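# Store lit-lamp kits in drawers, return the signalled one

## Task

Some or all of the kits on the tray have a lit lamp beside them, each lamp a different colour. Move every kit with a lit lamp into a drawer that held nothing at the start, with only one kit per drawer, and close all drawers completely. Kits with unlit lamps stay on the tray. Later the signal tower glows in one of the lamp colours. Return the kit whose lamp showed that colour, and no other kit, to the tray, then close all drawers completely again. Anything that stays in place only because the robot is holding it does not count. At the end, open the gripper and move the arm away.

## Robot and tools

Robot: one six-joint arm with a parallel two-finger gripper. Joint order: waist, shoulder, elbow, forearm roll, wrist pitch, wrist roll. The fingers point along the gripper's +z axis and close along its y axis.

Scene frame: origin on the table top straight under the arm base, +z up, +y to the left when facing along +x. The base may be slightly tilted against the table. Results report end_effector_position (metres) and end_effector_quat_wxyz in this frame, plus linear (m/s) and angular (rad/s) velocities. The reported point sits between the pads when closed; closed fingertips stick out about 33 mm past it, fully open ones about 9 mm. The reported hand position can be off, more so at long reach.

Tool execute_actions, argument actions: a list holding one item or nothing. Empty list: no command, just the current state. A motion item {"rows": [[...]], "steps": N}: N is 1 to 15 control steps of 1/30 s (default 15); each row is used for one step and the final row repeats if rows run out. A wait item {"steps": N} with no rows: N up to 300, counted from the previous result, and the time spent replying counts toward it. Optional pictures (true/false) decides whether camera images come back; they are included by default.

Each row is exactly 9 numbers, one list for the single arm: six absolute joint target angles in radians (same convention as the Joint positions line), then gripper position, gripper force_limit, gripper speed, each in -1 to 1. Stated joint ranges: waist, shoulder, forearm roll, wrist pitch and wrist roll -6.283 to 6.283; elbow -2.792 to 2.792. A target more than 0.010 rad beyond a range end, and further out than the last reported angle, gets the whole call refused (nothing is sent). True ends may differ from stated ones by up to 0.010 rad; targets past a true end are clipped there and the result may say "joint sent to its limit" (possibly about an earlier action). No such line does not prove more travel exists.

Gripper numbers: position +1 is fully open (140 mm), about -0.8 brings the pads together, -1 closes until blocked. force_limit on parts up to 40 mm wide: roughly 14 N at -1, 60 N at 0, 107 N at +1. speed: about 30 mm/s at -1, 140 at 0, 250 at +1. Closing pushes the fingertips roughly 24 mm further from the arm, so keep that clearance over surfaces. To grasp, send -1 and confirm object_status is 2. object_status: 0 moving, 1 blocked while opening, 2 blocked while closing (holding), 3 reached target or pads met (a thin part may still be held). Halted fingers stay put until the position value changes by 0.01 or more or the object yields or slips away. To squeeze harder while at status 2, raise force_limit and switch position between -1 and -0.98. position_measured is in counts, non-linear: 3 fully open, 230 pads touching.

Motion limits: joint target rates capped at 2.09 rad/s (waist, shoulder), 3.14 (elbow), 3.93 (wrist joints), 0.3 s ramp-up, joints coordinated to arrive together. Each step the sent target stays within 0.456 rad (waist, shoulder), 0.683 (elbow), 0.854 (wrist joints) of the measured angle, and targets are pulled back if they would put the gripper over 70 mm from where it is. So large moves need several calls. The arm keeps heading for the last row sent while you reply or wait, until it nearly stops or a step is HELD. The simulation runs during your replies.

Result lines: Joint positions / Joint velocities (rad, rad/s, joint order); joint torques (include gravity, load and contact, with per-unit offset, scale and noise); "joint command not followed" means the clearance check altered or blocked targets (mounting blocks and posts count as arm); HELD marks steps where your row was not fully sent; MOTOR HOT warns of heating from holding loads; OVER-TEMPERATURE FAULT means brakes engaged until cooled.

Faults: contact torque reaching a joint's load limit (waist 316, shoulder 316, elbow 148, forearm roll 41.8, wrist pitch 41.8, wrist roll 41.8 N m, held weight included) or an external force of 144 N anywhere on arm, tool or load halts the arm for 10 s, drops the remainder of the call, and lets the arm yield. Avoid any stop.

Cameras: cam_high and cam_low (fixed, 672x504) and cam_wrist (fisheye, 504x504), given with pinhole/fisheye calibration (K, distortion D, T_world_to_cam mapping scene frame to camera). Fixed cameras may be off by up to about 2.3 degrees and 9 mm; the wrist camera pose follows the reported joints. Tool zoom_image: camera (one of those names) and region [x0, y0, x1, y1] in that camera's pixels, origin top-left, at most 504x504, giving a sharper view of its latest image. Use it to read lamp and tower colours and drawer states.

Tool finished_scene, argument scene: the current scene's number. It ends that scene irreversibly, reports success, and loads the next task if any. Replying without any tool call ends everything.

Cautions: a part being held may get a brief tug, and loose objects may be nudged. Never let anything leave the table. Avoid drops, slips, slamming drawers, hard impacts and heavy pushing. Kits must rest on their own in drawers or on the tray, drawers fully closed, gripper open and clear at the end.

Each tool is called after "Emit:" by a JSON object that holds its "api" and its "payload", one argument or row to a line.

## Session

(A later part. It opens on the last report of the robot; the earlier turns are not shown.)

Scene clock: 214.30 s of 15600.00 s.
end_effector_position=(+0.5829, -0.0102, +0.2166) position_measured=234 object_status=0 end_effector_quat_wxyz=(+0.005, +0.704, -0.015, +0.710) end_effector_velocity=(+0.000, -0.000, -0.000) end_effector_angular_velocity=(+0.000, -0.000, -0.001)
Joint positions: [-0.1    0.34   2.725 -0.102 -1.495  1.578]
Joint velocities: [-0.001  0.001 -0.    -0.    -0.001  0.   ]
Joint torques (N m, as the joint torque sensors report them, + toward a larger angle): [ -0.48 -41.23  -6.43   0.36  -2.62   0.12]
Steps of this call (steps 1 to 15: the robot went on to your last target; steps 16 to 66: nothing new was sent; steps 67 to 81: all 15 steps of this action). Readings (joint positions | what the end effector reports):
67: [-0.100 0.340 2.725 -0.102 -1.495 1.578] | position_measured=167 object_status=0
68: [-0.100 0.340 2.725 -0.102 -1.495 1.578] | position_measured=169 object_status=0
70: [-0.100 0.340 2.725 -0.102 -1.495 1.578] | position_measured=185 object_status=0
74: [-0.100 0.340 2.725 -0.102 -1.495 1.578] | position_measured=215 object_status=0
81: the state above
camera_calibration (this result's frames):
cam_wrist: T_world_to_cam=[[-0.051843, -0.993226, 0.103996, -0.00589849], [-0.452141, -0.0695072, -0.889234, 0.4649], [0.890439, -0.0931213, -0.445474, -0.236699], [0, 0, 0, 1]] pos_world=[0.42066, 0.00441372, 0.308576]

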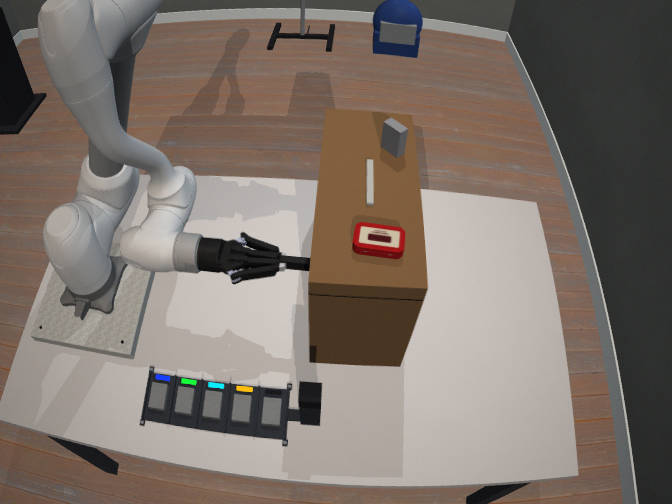

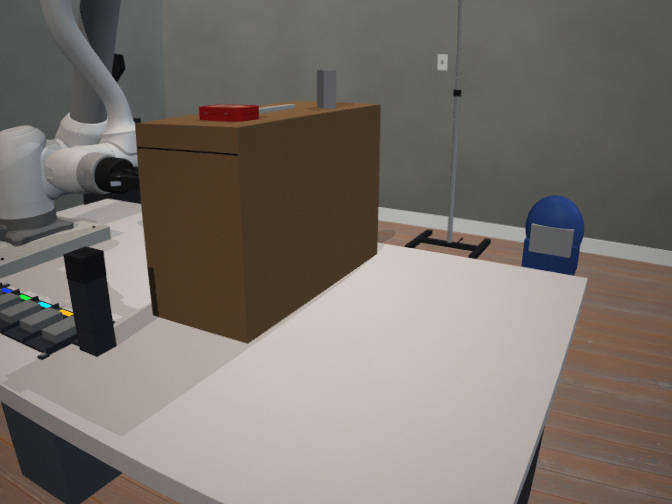

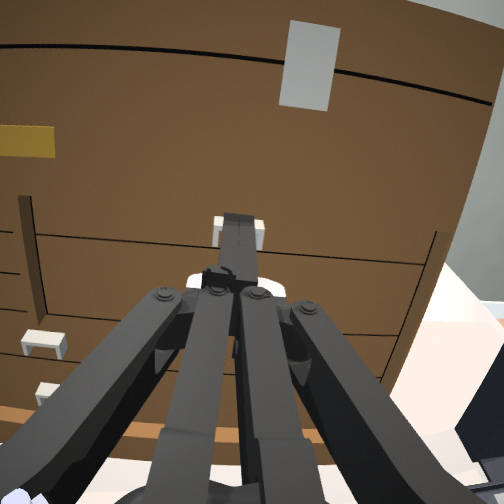

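Emit:
{"api": "execute_actions", "payload": {
  "actions": [
    {"rows":[[-0.1,0.34,2.725,-0.102,-1.495,1.578,-0.3,0,0.5],[-0.1,0.34,2.725,-0.102,-1.495,1.578,-0.3,0,0.5],[-0.1,0.34,2.725,-0.102,-1.495,1.578,-0.3,0,0.5],[-0.1,0.34,2.725,-0.102,-1.495,1.578,-0.3,0,0.5],[-0.1,0.34,2.725,-0.102,-1.495,1.578,-0.3,0,0.5],[-0.099,0.341,2.721,-0.101,-1.492,1.578,-0.3,0,0.5],[-0.098,0.342,2.717,-0.1,-1.489,1.578,-0.3,0,0.5],[-0.097,0.343,2.713,-0.099,-1.486,1.578,-0.3,0,0.5]],"steps":15}
  ]
}}

Scene clock: 220.80 s of 15600.00 s.
end_effector_position=(+0.5895, -0.0104, +0.2163) position_measured=167 object_status=3 end_effector_quat_wxyz=(+0.005, +0.704, -0.015, +0.710) end_effector_velocity=(+0.000, +0.001, -0.000) end_effector_angular_velocity=(+0.000, +0.001, +0.002)
Joint positions: [-0.097  0.343  2.713 -0.099 -1.486  1.578]
Joint velocities: [ 0.002 -0.    -0.     0.001  0.002  0.   ]
Joint torques (N m, as the joint torque sensors report them, + toward a larger angle): [ -0.69 -46.06 -14.03   0.02  -5.94   0.28]
Steps of this call (steps 1 to 15: the robot went on to your last target; steps 16 to 90: nothing new was sent; then 3.00 s passed at rest; steps 91 to 105: all 15 steps of this action). Readings (joint positions | what the end effector reports):
91: [-0.100 0.340 2.725 -0.102 -1.495 1.578] | position_measured=234 object_status=0
92: [-0.100 0.340 2.725 -0.102 -1.495 1.578] | position_measured=234 object_status=0
94: [-0.100 0.340 2.725 -0.102 -1.495 1.578] | position_measured=211 object_status=0
98: [-0.099 0.341 2.720 -0.102 -1.491 1.578] | position_measured=170 object_status=0
105: the state above
camera_calibration (this result's frames):
cam_wrist: T_world_to_cam=[[-0.0520176, -0.993147, 0.104661, -0.00576183], [-0.452316, -0.0700058, -0.889106, 0.467761], [0.890339, -0.0935889, -0.445575, -0.242666], [0, 0, 0, 1]] pos_world=[0.427332, 0.00431278, 0.308366]

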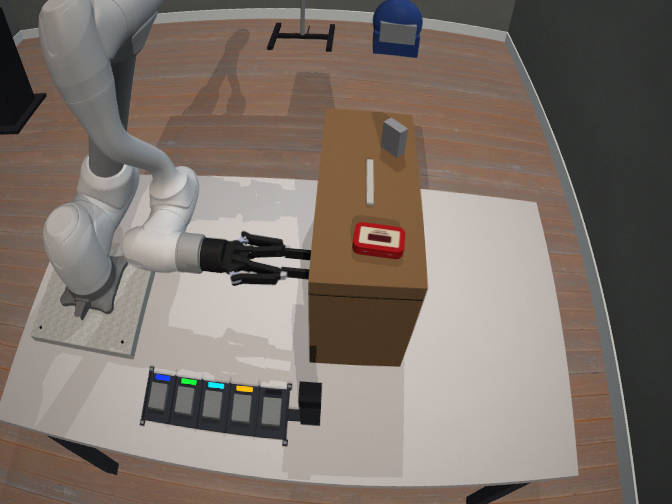

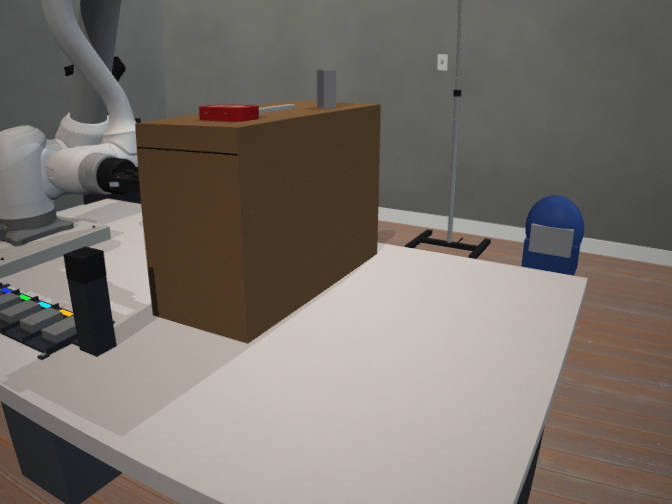

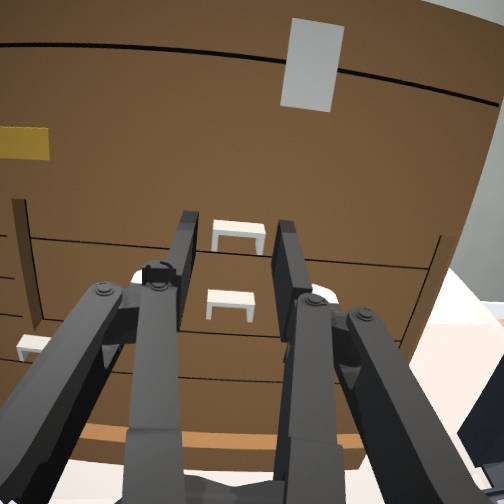

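Emit:
{"api": "zoom_image", "payload": {
  "camera": "cam_wrist",
  "region": [170,190,310,330]
}}

Region (170, 190, 310, 330) of cam_wrist's 504x504 image, scaled by 3.600, with more detail than that image has.

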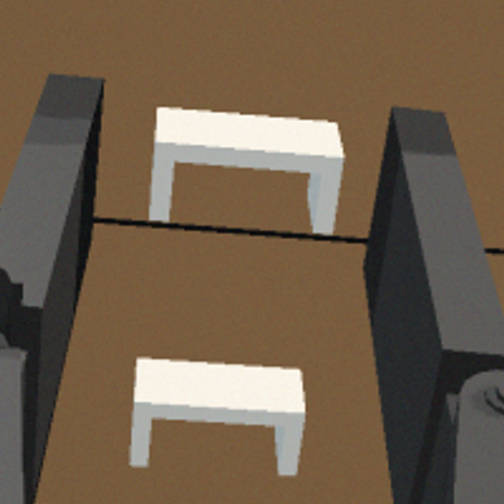

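Emit:
{"api": "execute_actions", "payload": {
  "actions": [
    {"rows":[[-0.1,0.34,2.727,-0.102,-1.497,1.578,-0.3,0,0],[-0.1,0.34,2.727,-0.102,-1.497,1.578,-0.3,0,0],[-0.1,0.34,2.727,-0.102,-1.497,1.578,-0.3,0,0],[-0.1,0.365,2.728,-0.102,-1.525,1.576,-0.3,0,0],[-0.1,0.39,2.727,-0.102,-1.55,1.573,-0.3,0,0],[-0.1,0.39,2.727,-0.102,-1.55,1.573,-0.3,0,0],[-0.1,0.39,2.727,-0.102,-1.55,1.573,-0.3,0,0],[-0.1,0.39,2.727,-0.102,-1.55,1.573,-0.3,0,0],[-0.1,0.39,2.727,-0.102,-1.55,1.573,-1,0.5,0.5]],"steps":15}
  ]
}}

Scene clock: 245.37 s of 15600.00 s.
end_effector_position=(+0.5829, -0.0099, +0.2052) position_measured=223 object_status=0 end_effector_quat_wxyz=(+0.005, +0.703, -0.015, +0.711) end_effector_velocity=(-0.000, +0.000, -0.001) end_effector_angular_velocity=(-0.001, +0.002, +0.000)
Joint positions: [-0.1    0.39   2.727 -0.102 -1.55   1.573]
Joint velocities: [-0.     0.     0.    -0.     0.002 -0.001]
Joint torques (N m, as the joint torque sensors report them, + toward a larger angle): [ -1.08 -43.69  -4.44   0.24  -2.56   0.07]
Steps of this call (steps 1 to 15: the robot went on to your last target; steps 16 to 90: nothing new was sent; then 21.07 s passed at rest; steps 91 to 105: all 15 steps of this action). Readings (joint positions | what the end effector reports):
91: [-0.097 0.343 2.713 -0.099 -1.486 1.578] | position_measured=167 object_status=3
92: [-0.097 0.342 2.716 -0.099 -1.489 1.578] | position_measured=167 object_status=3
94: [-0.099 0.340 2.726 -0.102 -1.497 1.578] | position_measured=167 object_status=3
98: [-0.100 0.381 2.727 -0.102 -1.541 1.574] | position_measured=167 object_status=3
105: the state above
camera_calibration (this result's frames):
cam_wrist: T_world_to_cam=[[-0.0519152, -0.993261, 0.10362, -0.00429122], [-0.449185, -0.069447, -0.890736, 0.453345], [0.891929, -0.0927874, -0.442552, -0.24319], [0, 0, 0, 1]] pos_world=[0.420321, 0.00465621, 0.296631]

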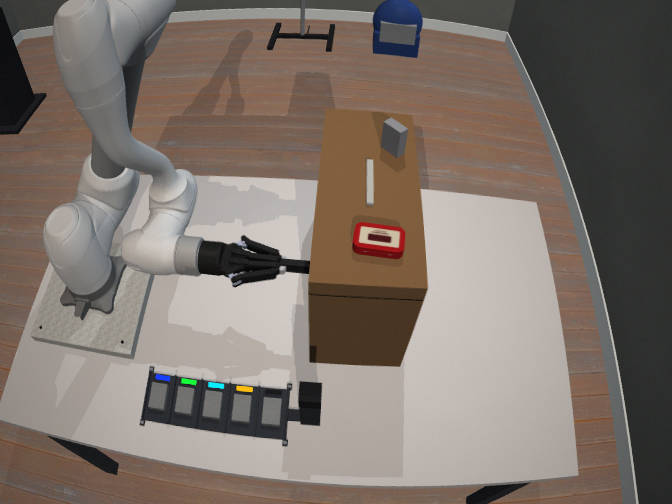

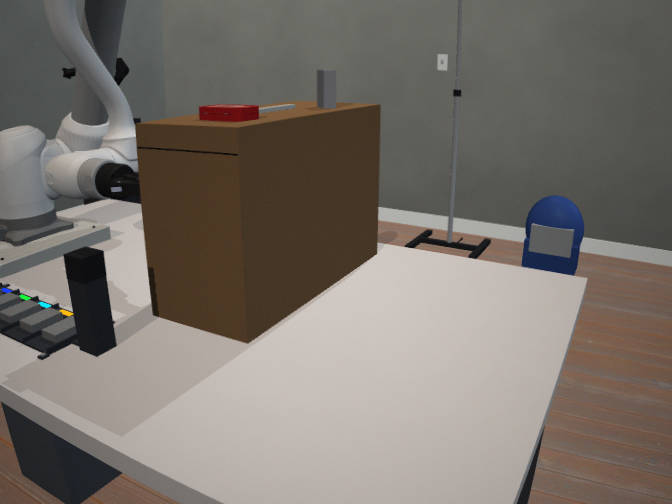

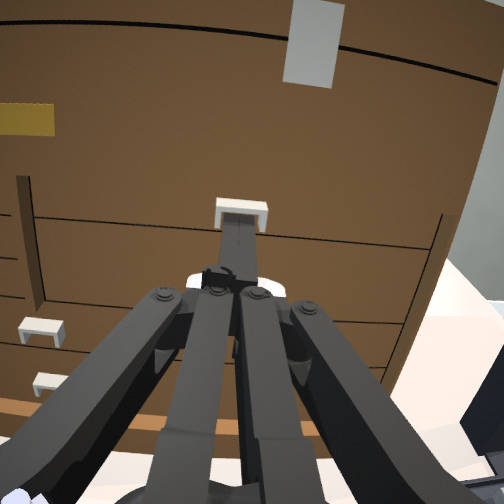

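Emit:
{"api": "execute_actions", "payload": {
  "actions": [
    {"rows":[[-0.099,0.391,2.722,-0.101,-1.546,1.573,-1,0.5,0.5],[-0.098,0.392,2.717,-0.1,-1.542,1.573,-1,0.5,0.5],[-0.097,0.393,2.712,-0.099,-1.538,1.573,-1,0.5,0.5]],"steps":12}
  ]
}}

Scene clock: 251.23 s of 15600.00 s.
end_effector_position=(+0.5912, -0.0103, +0.2047) position_measured=234 object_status=3 end_effector_quat_wxyz=(+0.005, +0.703, -0.015, +0.711) end_effector_velocity=(+0.000, +0.001, +0.000) end_effector_angular_velocity=(-0.000, -0.000, +0.001)
Joint positions: [-0.097  0.393  2.712 -0.099 -1.538  1.573]
Joint velocities: [ 0.001 -0.    -0.     0.     0.001 -0.   ]
Joint torques (N m, as the joint torque sensors report them, + toward a larger angle): [ -1.53 -39.71 -12.87   0.6   -0.1    0.03]
Steps of this call (steps 1 to 15: the robot went on to your last target; steps 16 to 90: nothing new was sent; then 2.47 s passed at rest; steps 91 to 102: all 12 steps of this action). Readings (joint positions | what the end effector reports):
91: [-0.100 0.390 2.727 -0.102 -1.550 1.573] | position_measured=234 object_status=3
92: [-0.100 0.390 2.725 -0.102 -1.549 1.573] | position_measured=234 object_status=3
94: [-0.098 0.392 2.716 -0.101 -1.542 1.573] | position_measured=234 object_status=3
98: [-0.097 0.393 2.712 -0.099 -1.538 1.573] | position_measured=234 object_status=3
102: the state above
camera_calibration (this result's frames):
cam_wrist: T_world_to_cam=[[-0.0520723, -0.993136, 0.104737, -0.00433036], [-0.449319, -0.0703641, -0.890596, 0.45667], [0.891852, -0.0934357, -0.442571, -0.250873], [0, 0, 0, 1]] pos_world=[0.428707, 0.00439203, 0.296133]

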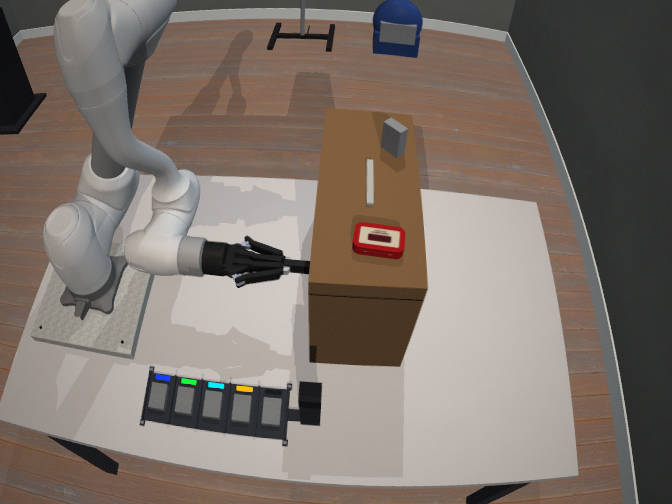

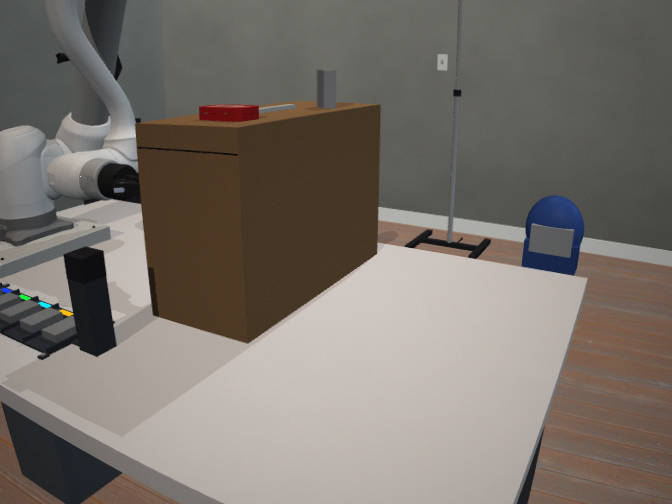

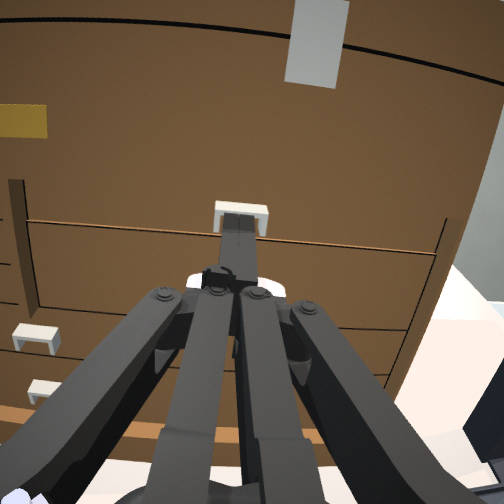

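Emit:
{"api": "execute_actions", "payload": {
  "actions": [
    {"rows":[[-0.1,0.39,2.727,-0.102,-1.55,1.573,-0.3,0,0.5],[-0.1,0.39,2.727,-0.102,-1.55,1.573,-0.3,0,0.5],[-0.1,0.39,2.727,-0.102,-1.55,1.573,-0.3,0,0.5],[-0.1,0.39,2.727,-0.102,-1.55,1.573,-0.3,0,0.5],[-0.1,0.39,2.727,-0.102,-1.55,1.573,-0.3,0,0.5],[-0.1,0.36,2.726,-0.102,-1.52,1.576,-0.3,0,0.5],[-0.1,0.335,2.725,-0.102,-1.49,1.578,-0.3,0,0.5],[-0.1,0.335,2.725,-0.102,-1.49,1.578,-0.3,0,0.5],[-0.1,0.335,2.725,-0.102,-1.49,1.578,-0.3,0,0.5],[-0.098,0.337,2.717,-0.1,-1.484,1.578,-0.3,0,0.5]],"steps":15}
  ],
  "pictures": false
}}

Emit:
{"api": "execute_actions", "payload": {
  "actions": [
    {"rows":[[-0.098,0.337,2.717,-0.1,-1.484,1.578,-1,0.5,0]],"steps":15}
  ]
}}

Scene clock: 260.00 s of 15600.00 s.
end_effector_position=(+0.5872, -0.0104, +0.2177) position_measured=167 object_status=3 end_effector_quat_wxyz=(+0.005, +0.704, -0.015, +0.710) end_effector_velocity=(+0.000, +0.001, -0.000) end_effector_angular_velocity=(+0.000, +0.000, -0.000)
Joint positions: [-0.098  0.337  2.717 -0.1   -1.484  1.578]
Joint velocities: [ 0.004  0.    -0.001  0.004  0.001 -0.   ]
Joint torques (N m, as the joint torque sensors report them, + toward a larger angle): [ -2.13 -40.73  -7.01   0.23  -2.61   0.25]
Steps of this call (steps 1 to 15: the robot went on to your last target; steps 16 to 90: nothing new was sent; then 5.27 s passed at rest; steps 91 to 105: all 15 steps of this action). Readings (joint positions | what the end effector reports):
91: [-0.097 0.393 2.712 -0.099 -1.538 1.573] | position_measured=234 object_status=0
92: [-0.097 0.392 2.715 -0.099 -1.541 1.573] | position_measured=234 object_status=0
94: [-0.099 0.390 2.726 -0.101 -1.549 1.573] | position_measured=211 object_status=0
98: [-0.100 0.377 2.727 -0.102 -1.536 1.574] | position_measured=170 object_status=0
105: the state above

Scene clock: 260.50 s of 15600.00 s.
end_effector_position=(+0.5872, -0.0104, +0.2177) position_measured=234 object_status=0 end_effector_quat_wxyz=(+0.005, +0.704, -0.015, +0.710) end_effector_velocity=(+0.000, +0.000, -0.001) end_effector_angular_velocity=(-0.001, +0.001, +0.001)
Joint positions: [-0.098  0.337  2.717 -0.1   -1.484  1.578]
Joint velocities: [ 0.001  0.001 -0.    -0.     0.    -0.001]
Joint torques (N m, as the joint torque sensors report them, + toward a larger angle): [ -1.07 -40.83  -8.94   0.82  -2.77   0.15]
Steps of this call (steps 1 to 15: all 15 steps of this action). Readings (joint positions | what the end effector reports):
1: [-0.098 0.337 2.717 -0.100 -1.484 1.578] | position_measured=167 object_status=0
2: [-0.098 0.337 2.717 -0.100 -1.484 1.578] | position_measured=169 object_status=0
4: [-0.098 0.337 2.717 -0.100 -1.484 1.578] | position_measured=185 object_status=0
8: [-0.098 0.337 2.717 -0.100 -1.484 1.578] | position_measured=215 object_status=0
15: the state above
camera_calibration (this result's frames):
cam_wrist: T_world_to_cam=[[-0.0520993, -0.993117, 0.1049, -0.0059853], [-0.452266, -0.0701884, -0.889117, 0.467879], [0.89036, -0.0937649, -0.445496, -0.24003], [0, 0, 0, 1]] pos_world=[0.425007, 0.00438921, 0.309695]

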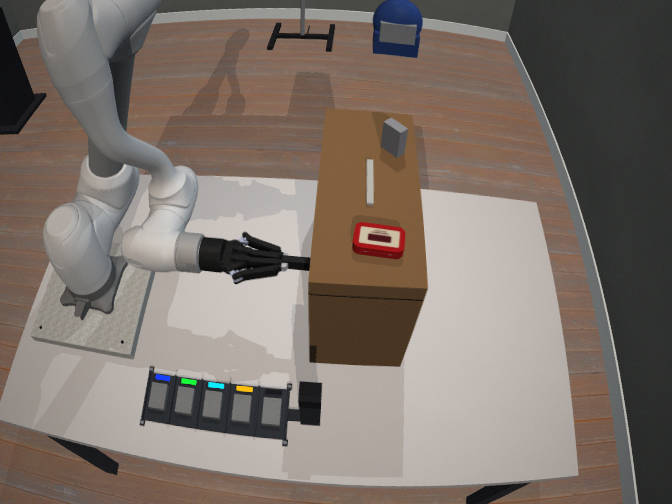

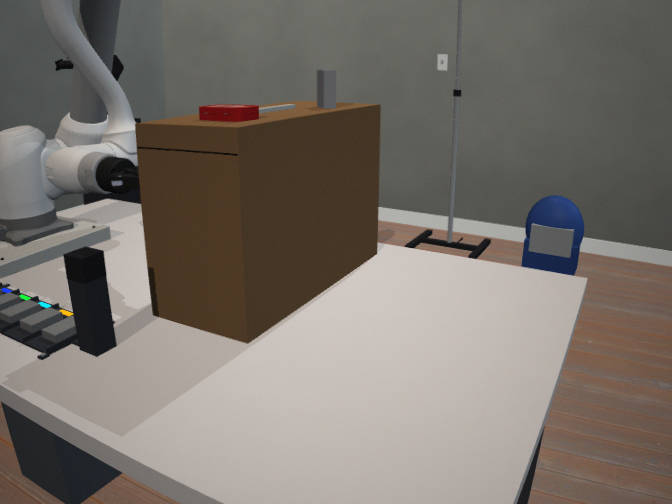

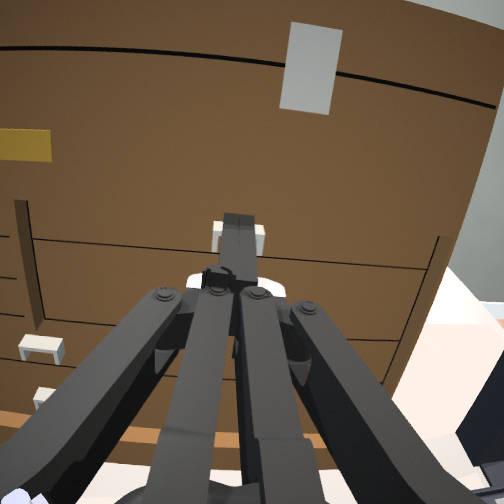

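Emit:
{"api": "execute_actions", "payload": {
  "actions": [
    {"rows":[[-0.1,0.345,2.725,-0.102,-1.50,1.578,0.2,0,0.5],[-0.1,0.345,2.725,-0.102,-1.50,1.578,0.2,0,0.5],[-0.1,0.345,2.725,-0.102,-1.50,1.578,0.2,0,0.5],[-0.1,0.345,2.725,-0.102,-1.50,1.578,0.2,0,0.5],[-0.1,0.345,2.725,-0.102,-1.50,1.578,0.2,0,0.5],[-0.1,0.345,2.725,-0.102,-1.50,1.578,0.2,0,0.5],[-0.1,0.345,2.725,-0.102,-1.50,1.578,0.2,0,0.5],[-0.1,0.345,2.725,-0.102,-1.50,1.578,0.2,0,0.5],[-0.099,0.346,2.72,-0.101,-1.496,1.578,0.2,0,0.5],[-0.097,0.347,2.715,-0.1,-1.492,1.578,0.2,0,0.5],[-0.096,0.348,2.71,-0.099,-1.488,1.578,0.2,0,0.5],[-0.094,0.35,2.705,-0.098,-1.484,1.578,0.2,0,0.5]],"steps":15}
  ]
}}

Scene clock: 275.27 s of 15600.00 s.
end_effector_position=(+0.5940, -0.0096, +0.2147) position_measured=104 object_status=0 end_effector_quat_wxyz=(+0.004, +0.705, -0.014, +0.710) end_effector_velocity=(+0.005, +0.003, -0.003) end_effector_angular_velocity=(-0.001, +0.007, +0.004)
Joint positions: [-0.094  0.35   2.705 -0.098 -1.484  1.578]
Joint velocities: [ 0.007  0.004 -0.01   0.003  0.013 -0.001]
Joint torques (N m, as the joint torque sensors report them, + toward a larger angle): [ -1.75 -42.11  -3.46   0.07  -2.56   0.01]
Steps of this call (steps 1 to 15: the robot went on to your last target; steps 16 to 90: nothing new was sent; then 11.27 s passed at rest; steps 91 to 105: all 15 steps of this action). Readings (joint positions | what the end effector reports):
91: [-0.098 0.337 2.717 -0.100 -1.484 1.578] | position_measured=234 object_status=0
92: [-0.099 0.339 2.719 -0.101 -1.489 1.578] | position_measured=234 object_status=0
94: [-0.100 0.345 2.725 -0.102 -1.499 1.578] | position_measured=211 object_status=0
98: [-0.100 0.345 2.725 -0.102 -1.500 1.578] | position_measured=167 object_status=0
105: the state above
camera_calibration (this result's frames):
cam_wrist: T_world_to_cam=[[-0.0500224, -0.993247, 0.104681, -0.00575096], [-0.452792, -0.0708686, -0.888795, 0.46863], [0.890212, -0.0918584, -0.446189, -0.247064], [0, 0, 0, 1]] pos_world=[0.431844, 0.00480411, 0.30688]

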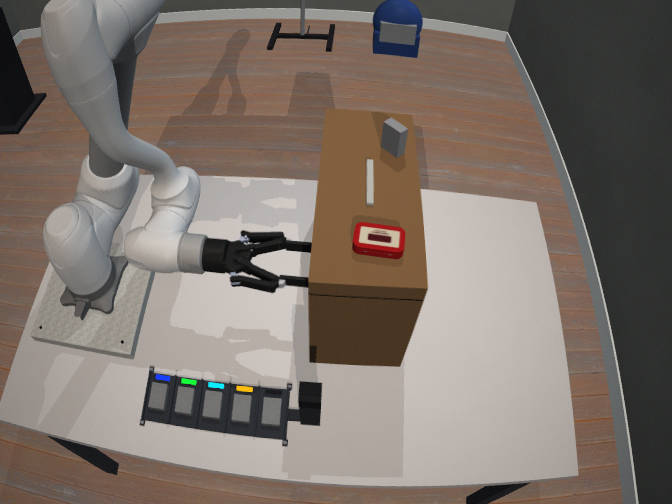

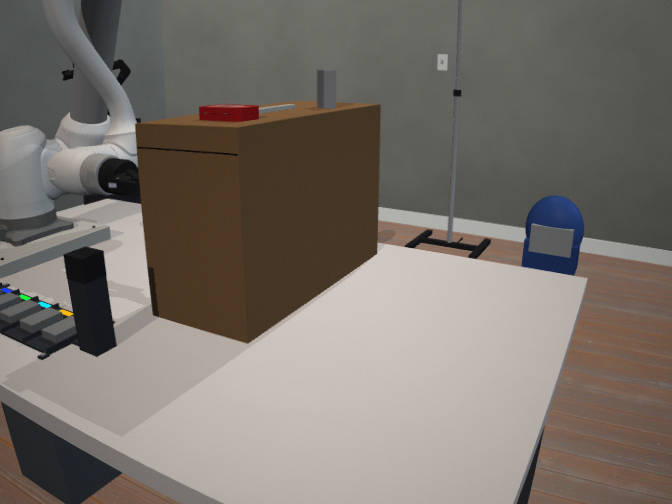

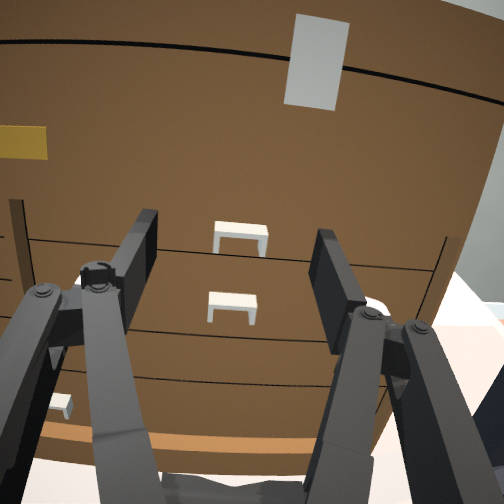

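Free. Advance further 15 mm.

Emit:
{"api": "execute_actions", "payload": {
  "actions": [
    {"rows":[[-0.093,0.351,2.70,-0.097,-1.48,1.578,0.2,0,0.5],[-0.092,0.352,2.695,-0.096,-1.476,1.578,0.2,0,0.5],[-0.091,0.353,2.69,-0.095,-1.472,1.578,0.2,0,0.5],[-0.09,0.354,2.685,-0.094,-1.468,1.578,0.2,0,0.5]],"steps":12}
  ]
}}

Scene clock: 277.67 s of 15600.00 s.
end_effector_position=(+0.6053, -0.0098, +0.2147) position_measured=104 object_status=3 end_effector_quat_wxyz=(+0.005, +0.705, -0.014, +0.709) end_effector_velocity=(+0.000, +0.000, +0.000) end_effector_angular_velocity=(-0.000, -0.001, +0.000)
Joint positions: [-0.09   0.354  2.685 -0.094 -1.468  1.578]
Joint velocities: [ 0.     0.    -0.     0.    -0.001 -0.   ]
Joint torques (N m, as the joint torque sensors report them, + toward a larger angle): [ -0.71 -42.44  -7.65   0.49  -2.66   0.18]
Steps of this call (steps 1 to 15: the robot went on to your last target; steps 16 to 60: nothing new was sent; steps 61 to 72: all 12 steps of this action). Readings (joint positions | what the end effector reports):
61: [-0.094 0.350 2.705 -0.098 -1.484 1.578] | position_measured=104 object_status=3
62: [-0.094 0.350 2.703 -0.098 -1.482 1.578] | position_measured=104 object_status=3
64: [-0.092 0.352 2.694 -0.096 -1.475 1.578] | position_measured=104 object_status=3
68: [-0.090 0.354 2.685 -0.094 -1.468 1.578] | position_measured=104 object_status=3
72: the state above
camera_calibration (this result's frames):
cam_wrist: T_world_to_cam=[[-0.0499366, -0.993128, 0.105843, -0.00565628], [-0.45299, -0.0719265, -0.88861, 0.473814], [0.890116, -0.0923199, -0.446285, -0.257091], [0, 0, 0, 1]] pos_world=[0.443191, 0.00472774, 0.306898]

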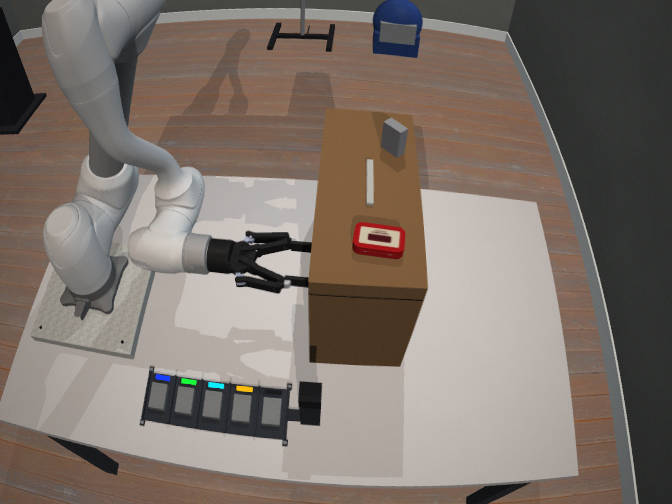

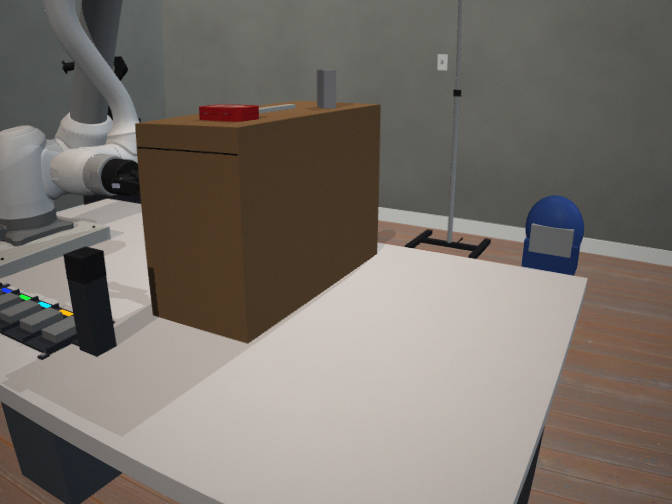

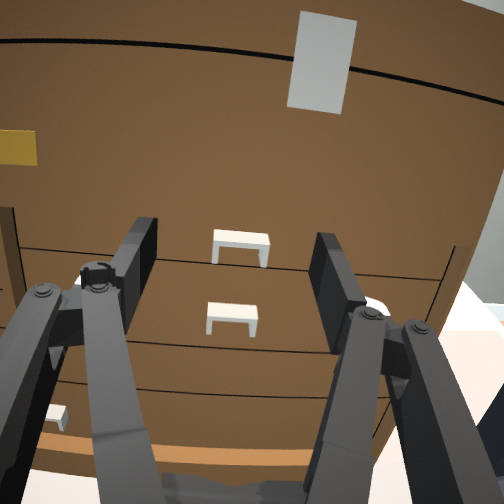

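Emit:
{"api": "execute_actions", "payload": {
  "actions": [
    {"rows":[[-0.09,0.354,2.685,-0.094,-1.468,1.578,-1,-0.5,-0.6]],"steps":12}
  ]
}}

Scene clock: 280.47 s of 15600.00 s.
end_effector_position=(+0.6054, -0.0097, +0.2148) position_measured=145 object_status=0 end_effector_quat_wxyz=(+0.005, +0.705, -0.014, +0.709) end_effector_velocity=(-0.000, -0.001, -0.001) end_effector_angular_velocity=(+0.001, +0.002, -0.002)
Joint positions: [-0.09   0.354  2.685 -0.094 -1.468  1.578]
Joint velocities: [-0.002 -0.     0.     0.     0.002  0.001]
Joint torques (N m, as the joint torque sensors report them, + toward a larger angle): [-11.27 -41.45 -20.1    7.41  -2.52   0.08]
Steps of this call (steps 1 to 15: the robot went on to your last target; steps 16 to 72: nothing new was sent; steps 73 to 84: all 12 steps of this action). Readings (joint positions | what the end effector reports):
73: [-0.090 0.354 2.685 -0.094 -1.468 1.578] | position_measured=104 object_status=0
74: [-0.090 0.354 2.685 -0.094 -1.468 1.578] | position_measured=105 object_status=0
76: [-0.090 0.354 2.685 -0.094 -1.468 1.578] | position_measured=113 object_status=0
80: [-0.090 0.354 2.685 -0.094 -1.468 1.578] | position_measured=129 object_status=0
84: the state above
camera_calibration (this result's frames):
cam_wrist: T_world_to_cam=[[-0.0498648, -0.993132, 0.105844, -0.00565445], [-0.452966, -0.0719622, -0.888618, 0.473819], [0.890132, -0.0922546, -0.446267, -0.257113], [0, 0, 0, 1]] pos_world=[0.443207, 0.00476159, 0.306902]

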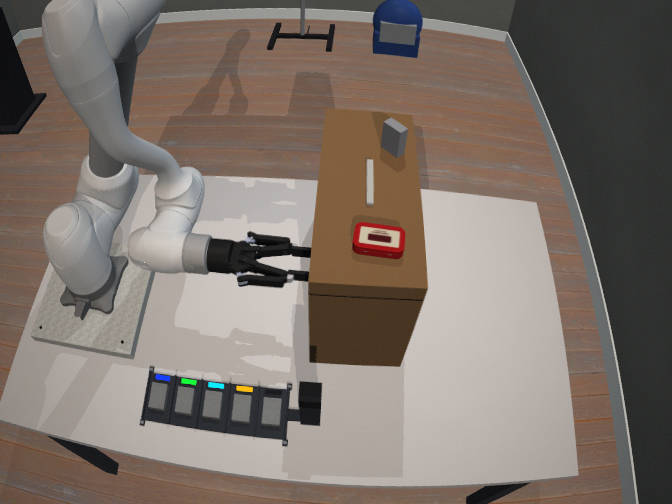

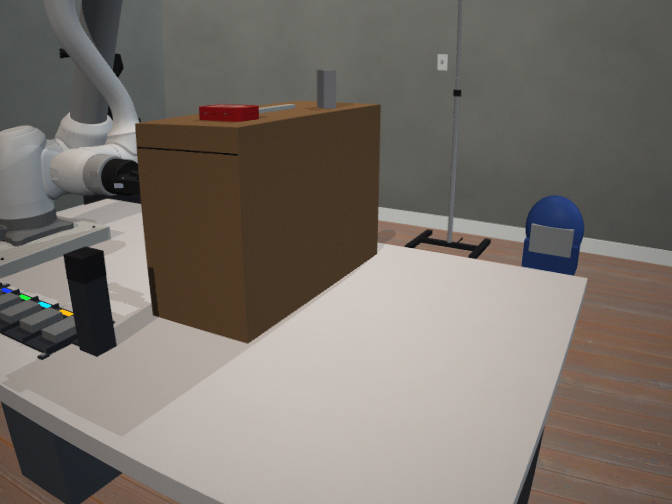

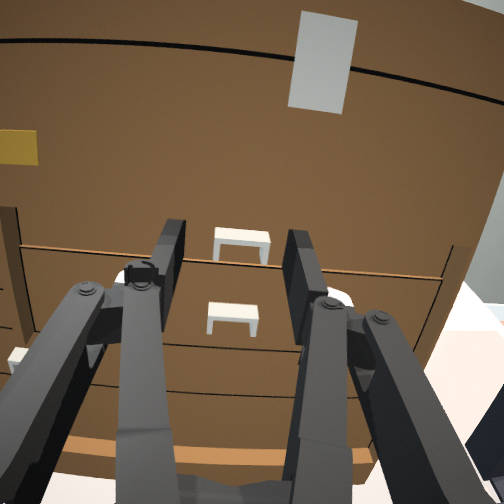

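Emit:
{"api": "execute_actions", "payload": {
  "actions": [
    {"rows":[[-0.092,0.352,2.697,-0.096,-1.477,1.578,-1,0,-0.6],[-0.092,0.352,2.697,-0.096,-1.477,1.578,-1,0,-0.6],[-0.092,0.352,2.697,-0.096,-1.477,1.578,-1,0,-0.6],[-0.094,0.35,2.703,-0.098,-1.482,1.578,-1,0,-0.6],[-0.094,0.35,2.703,-0.098,-1.482,1.578,-1,0,-0.6],[-0.094,0.35,2.703,-0.098,-1.482,1.578,-1,0,-0.6],[-0.094,0.35,2.703,-0.098,-1.482,1.578,-1,0,-0.6],[-0.095,0.349,2.707,-0.099,-1.485,1.578,-1,0,-0.6]],"steps":15}
  ]
}}

Scene clock: 286.80 s of 15600.00 s.
end_effector_position=(+0.5931, -0.0095, +0.2148) position_measured=190 object_status=2 end_effector_quat_wxyz=(+0.004, +0.705, -0.014, +0.709) end_effector_velocity=(-0.000, +0.000, -0.000) end_effector_angular_velocity=(-0.000, +0.000, +0.001)
Joint positions: [-0.095  0.349  2.707 -0.099 -1.485  1.578]
Joint velocities: [ 0.  0.  0. -0. -0. -0.]
Joint torques (N m, as the joint torque sensors report them, + toward a larger angle): [ 44.91 -46.08  -4.58 -26.38  -6.15   0.16]
Steps of this call (steps 1 to 15: the robot went on to your last target; steps 16 to 90: nothing new was sent; then 2.83 s passed at rest; steps 91 to 105: all 15 steps of this action). Readings (joint positions | what the end effector reports):
91: [-0.090 0.354 2.685 -0.094 -1.468 1.578] | position_measured=190 object_status=2
92: [-0.090 0.354 2.688 -0.095 -1.470 1.578] | position_measured=190 object_status=2
94: [-0.091 0.352 2.696 -0.096 -1.476 1.578] | position_measured=190 object_status=2
98: [-0.094 0.350 2.703 -0.098 -1.482 1.578] | position_measured=190 object_status=2
105: the state above
camera_calibration (this result's frames):
cam_wrist: T_world_to_cam=[[-0.0497545, -0.993259, 0.104698, -0.00590566], [-0.452908, -0.070992, -0.888727, 0.468356], [0.890168, -0.0916365, -0.446322, -0.246148], [0, 0, 0, 1]] pos_world=[0.430941, 0.0048275, 0.306997]

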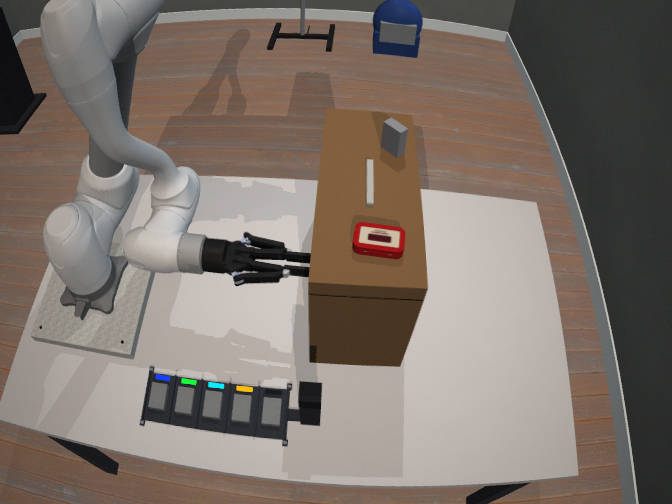

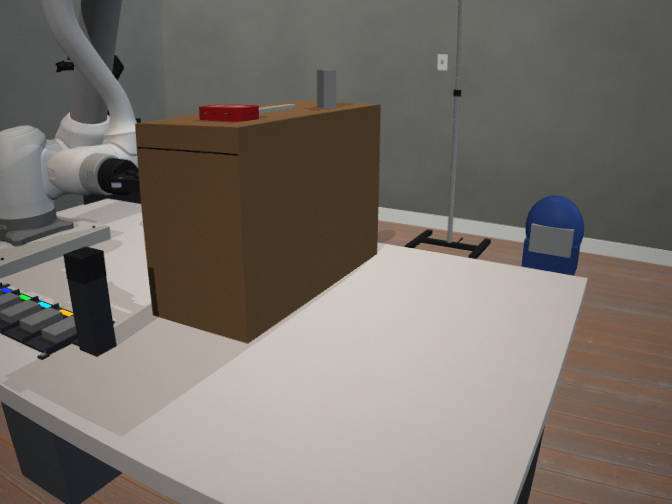

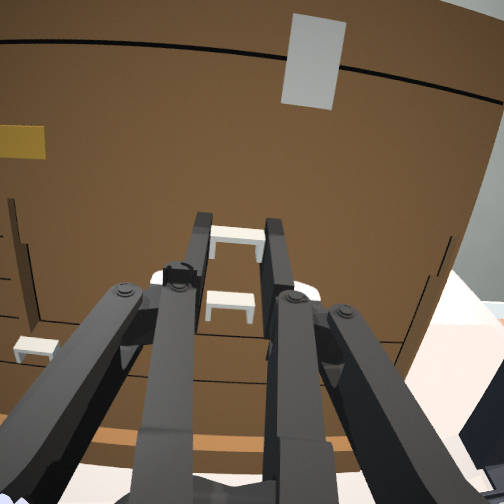

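Emit:
{"api": "execute_actions", "payload": {
  "actions": [
    {"rows":[[-0.098,0.349,2.707,-0.102,-1.485,1.578,-1,0,-0.6]],"steps":8}
  ],
  "pictures": false
}}

Scene clock: 290.77 s of 15600.00 s.
end_effector_position=(+0.5931, -0.0103, +0.2148) position_measured=190 object_status=2 end_effector_quat_wxyz=(+0.004, +0.705, -0.014, +0.709) end_effector_velocity=(-0.000, -0.001, +0.001) end_effector_angular_velocity=(-0.001, -0.002, -0.001)
Joint positions: [-0.098  0.349  2.707 -0.102 -1.485  1.578]
Joint velocities: [-0.002 -0.001  0.    -0.    -0.001 -0.001]
Joint torques (N m, as the joint torque sensors report them, + toward a larger angle): [ 32.12 -46.62  -5.68 -18.84  -6.01   0.2 ]
Steps of this call (steps 1 to 15: the robot went on to your last target; steps 16 to 90: nothing new was sent; then 0.70 s passed at rest; steps 91 to 98: all 8 steps of this action). Readings (joint positions | what the end effector reports):
91: [-0.095 0.349 2.707 -0.099 -1.485 1.578] | position_measured=190 object_status=2
92: [-0.096 0.349 2.707 -0.100 -1.485 1.578] | position_measured=190 object_status=2
94: [-0.098 0.349 2.707 -0.102 -1.485 1.578] | position_measured=190 object_status=2
98: the state above

Emit:
{"api": "execute_actions", "payload": {
  "actions": [
    {"rows":[[-0.104,0.349,2.707,-0.102,-1.485,1.578,-1,0,-0.6],[-0.105,0.348,2.712,-0.103,-1.489,1.578,-1,0,-0.6],[-0.107,0.347,2.718,-0.104,-1.493,1.578,-1,0,-0.6],[-0.108,0.346,2.724,-0.104,-1.498,1.578,-1,0,-0.6],[-0.11,0.345,2.73,-0.105,-1.502,1.578,-1,0,-0.6],[-0.112,0.344,2.736,-0.106,-1.507,1.578,-1,0,-0.6],[-0.114,0.343,2.742,-0.107,-1.511,1.578,-1,0,-0.6],[-0.116,0.342,2.748,-0.108,-1.516,1.578,-1,0,-0.6],[-0.118,0.341,2.754,-0.109,-1.521,1.578,-1,0,-0.6],[-0.12,0.34,2.76,-0.11,-1.526,1.578,-1,0,-0.6],[-0.122,0.339,2.766,-0.111,-1.531,1.578,-1,0,-0.6],[-0.124,0.338,2.772,-0.112,-1.536,1.578,-1,0,-0.6],[-0.126,0.336,2.78,-0.112,-1.541,1.578,-1,0,-0.6]],"steps":15}
  ]
}}

Scene clock: 297.77 s of 15600.00 s.
end_effector_position=(+0.5534, -0.0166, +0.2139) position_measured=190 object_status=2 end_effector_quat_wxyz=(+0.008, +0.706, -0.022, +0.708) end_effector_velocity=(-0.055, -0.005, -0.001) end_effector_angular_velocity=(+0.009, +0.012, -0.023)
Joint positions: [-0.125  0.336  2.778 -0.113 -1.539  1.578]
Joint velocities: [-0.025 -0.022  0.098 -0.002 -0.063  0.   ]
Joint torques (N m, as the joint torque sensors report them, + toward a larger angle): [-70.35 -27.23 -16.38  44.28   2.45   0.09]
Steps of this call (steps 1 to 15: the robot went on to your last target; steps 16 to 90: nothing new was sent; then 3.50 s passed at rest; steps 91 to 105: all 15 steps of this action). Readings (joint positions | what the end effector reports):
91: [-0.098 0.349 2.707 -0.102 -1.485 1.578] | position_measured=190 object_status=2
92: [-0.100 0.349 2.707 -0.102 -1.485 1.578] | position_measured=190 object_status=2
94: [-0.105 0.348 2.713 -0.104 -1.490 1.578] | position_measured=190 object_status=2
98: [-0.112 0.344 2.736 -0.107 -1.507 1.578] | position_measured=190 object_status=2
105: the state above
camera_calibration (this result's frames):
cam_wrist: T_world_to_cam=[[-0.0653054, -0.992915, 0.0992735, -0.00503481], [-0.457378, -0.0586353, -0.887337, 0.451431], [0.886871, -0.103353, -0.450308, -0.209355], [0, 0, 0, 1]] pos_world=[0.391817, -0.000166923, 0.306797]

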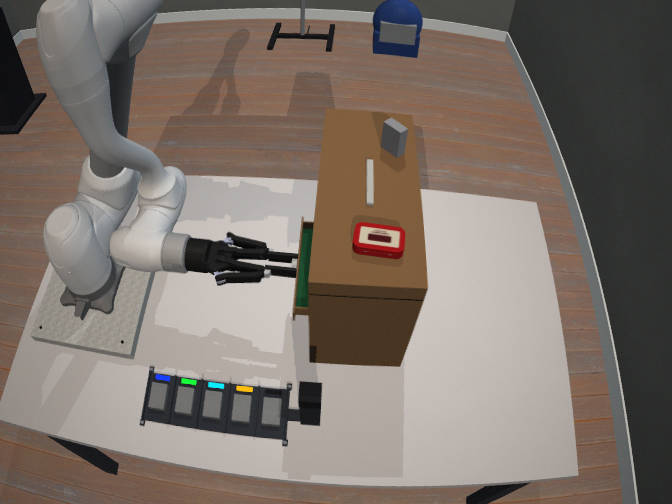

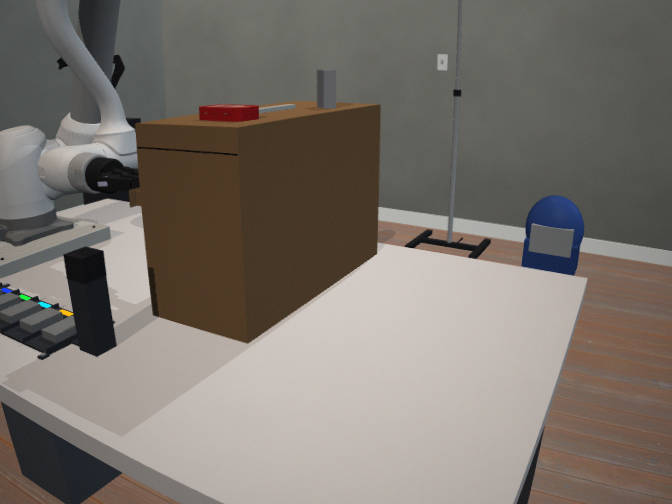

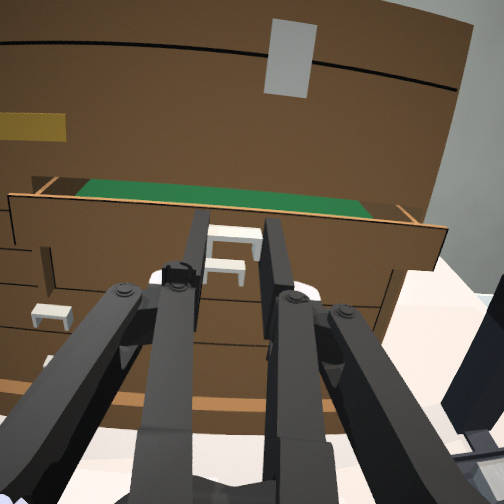

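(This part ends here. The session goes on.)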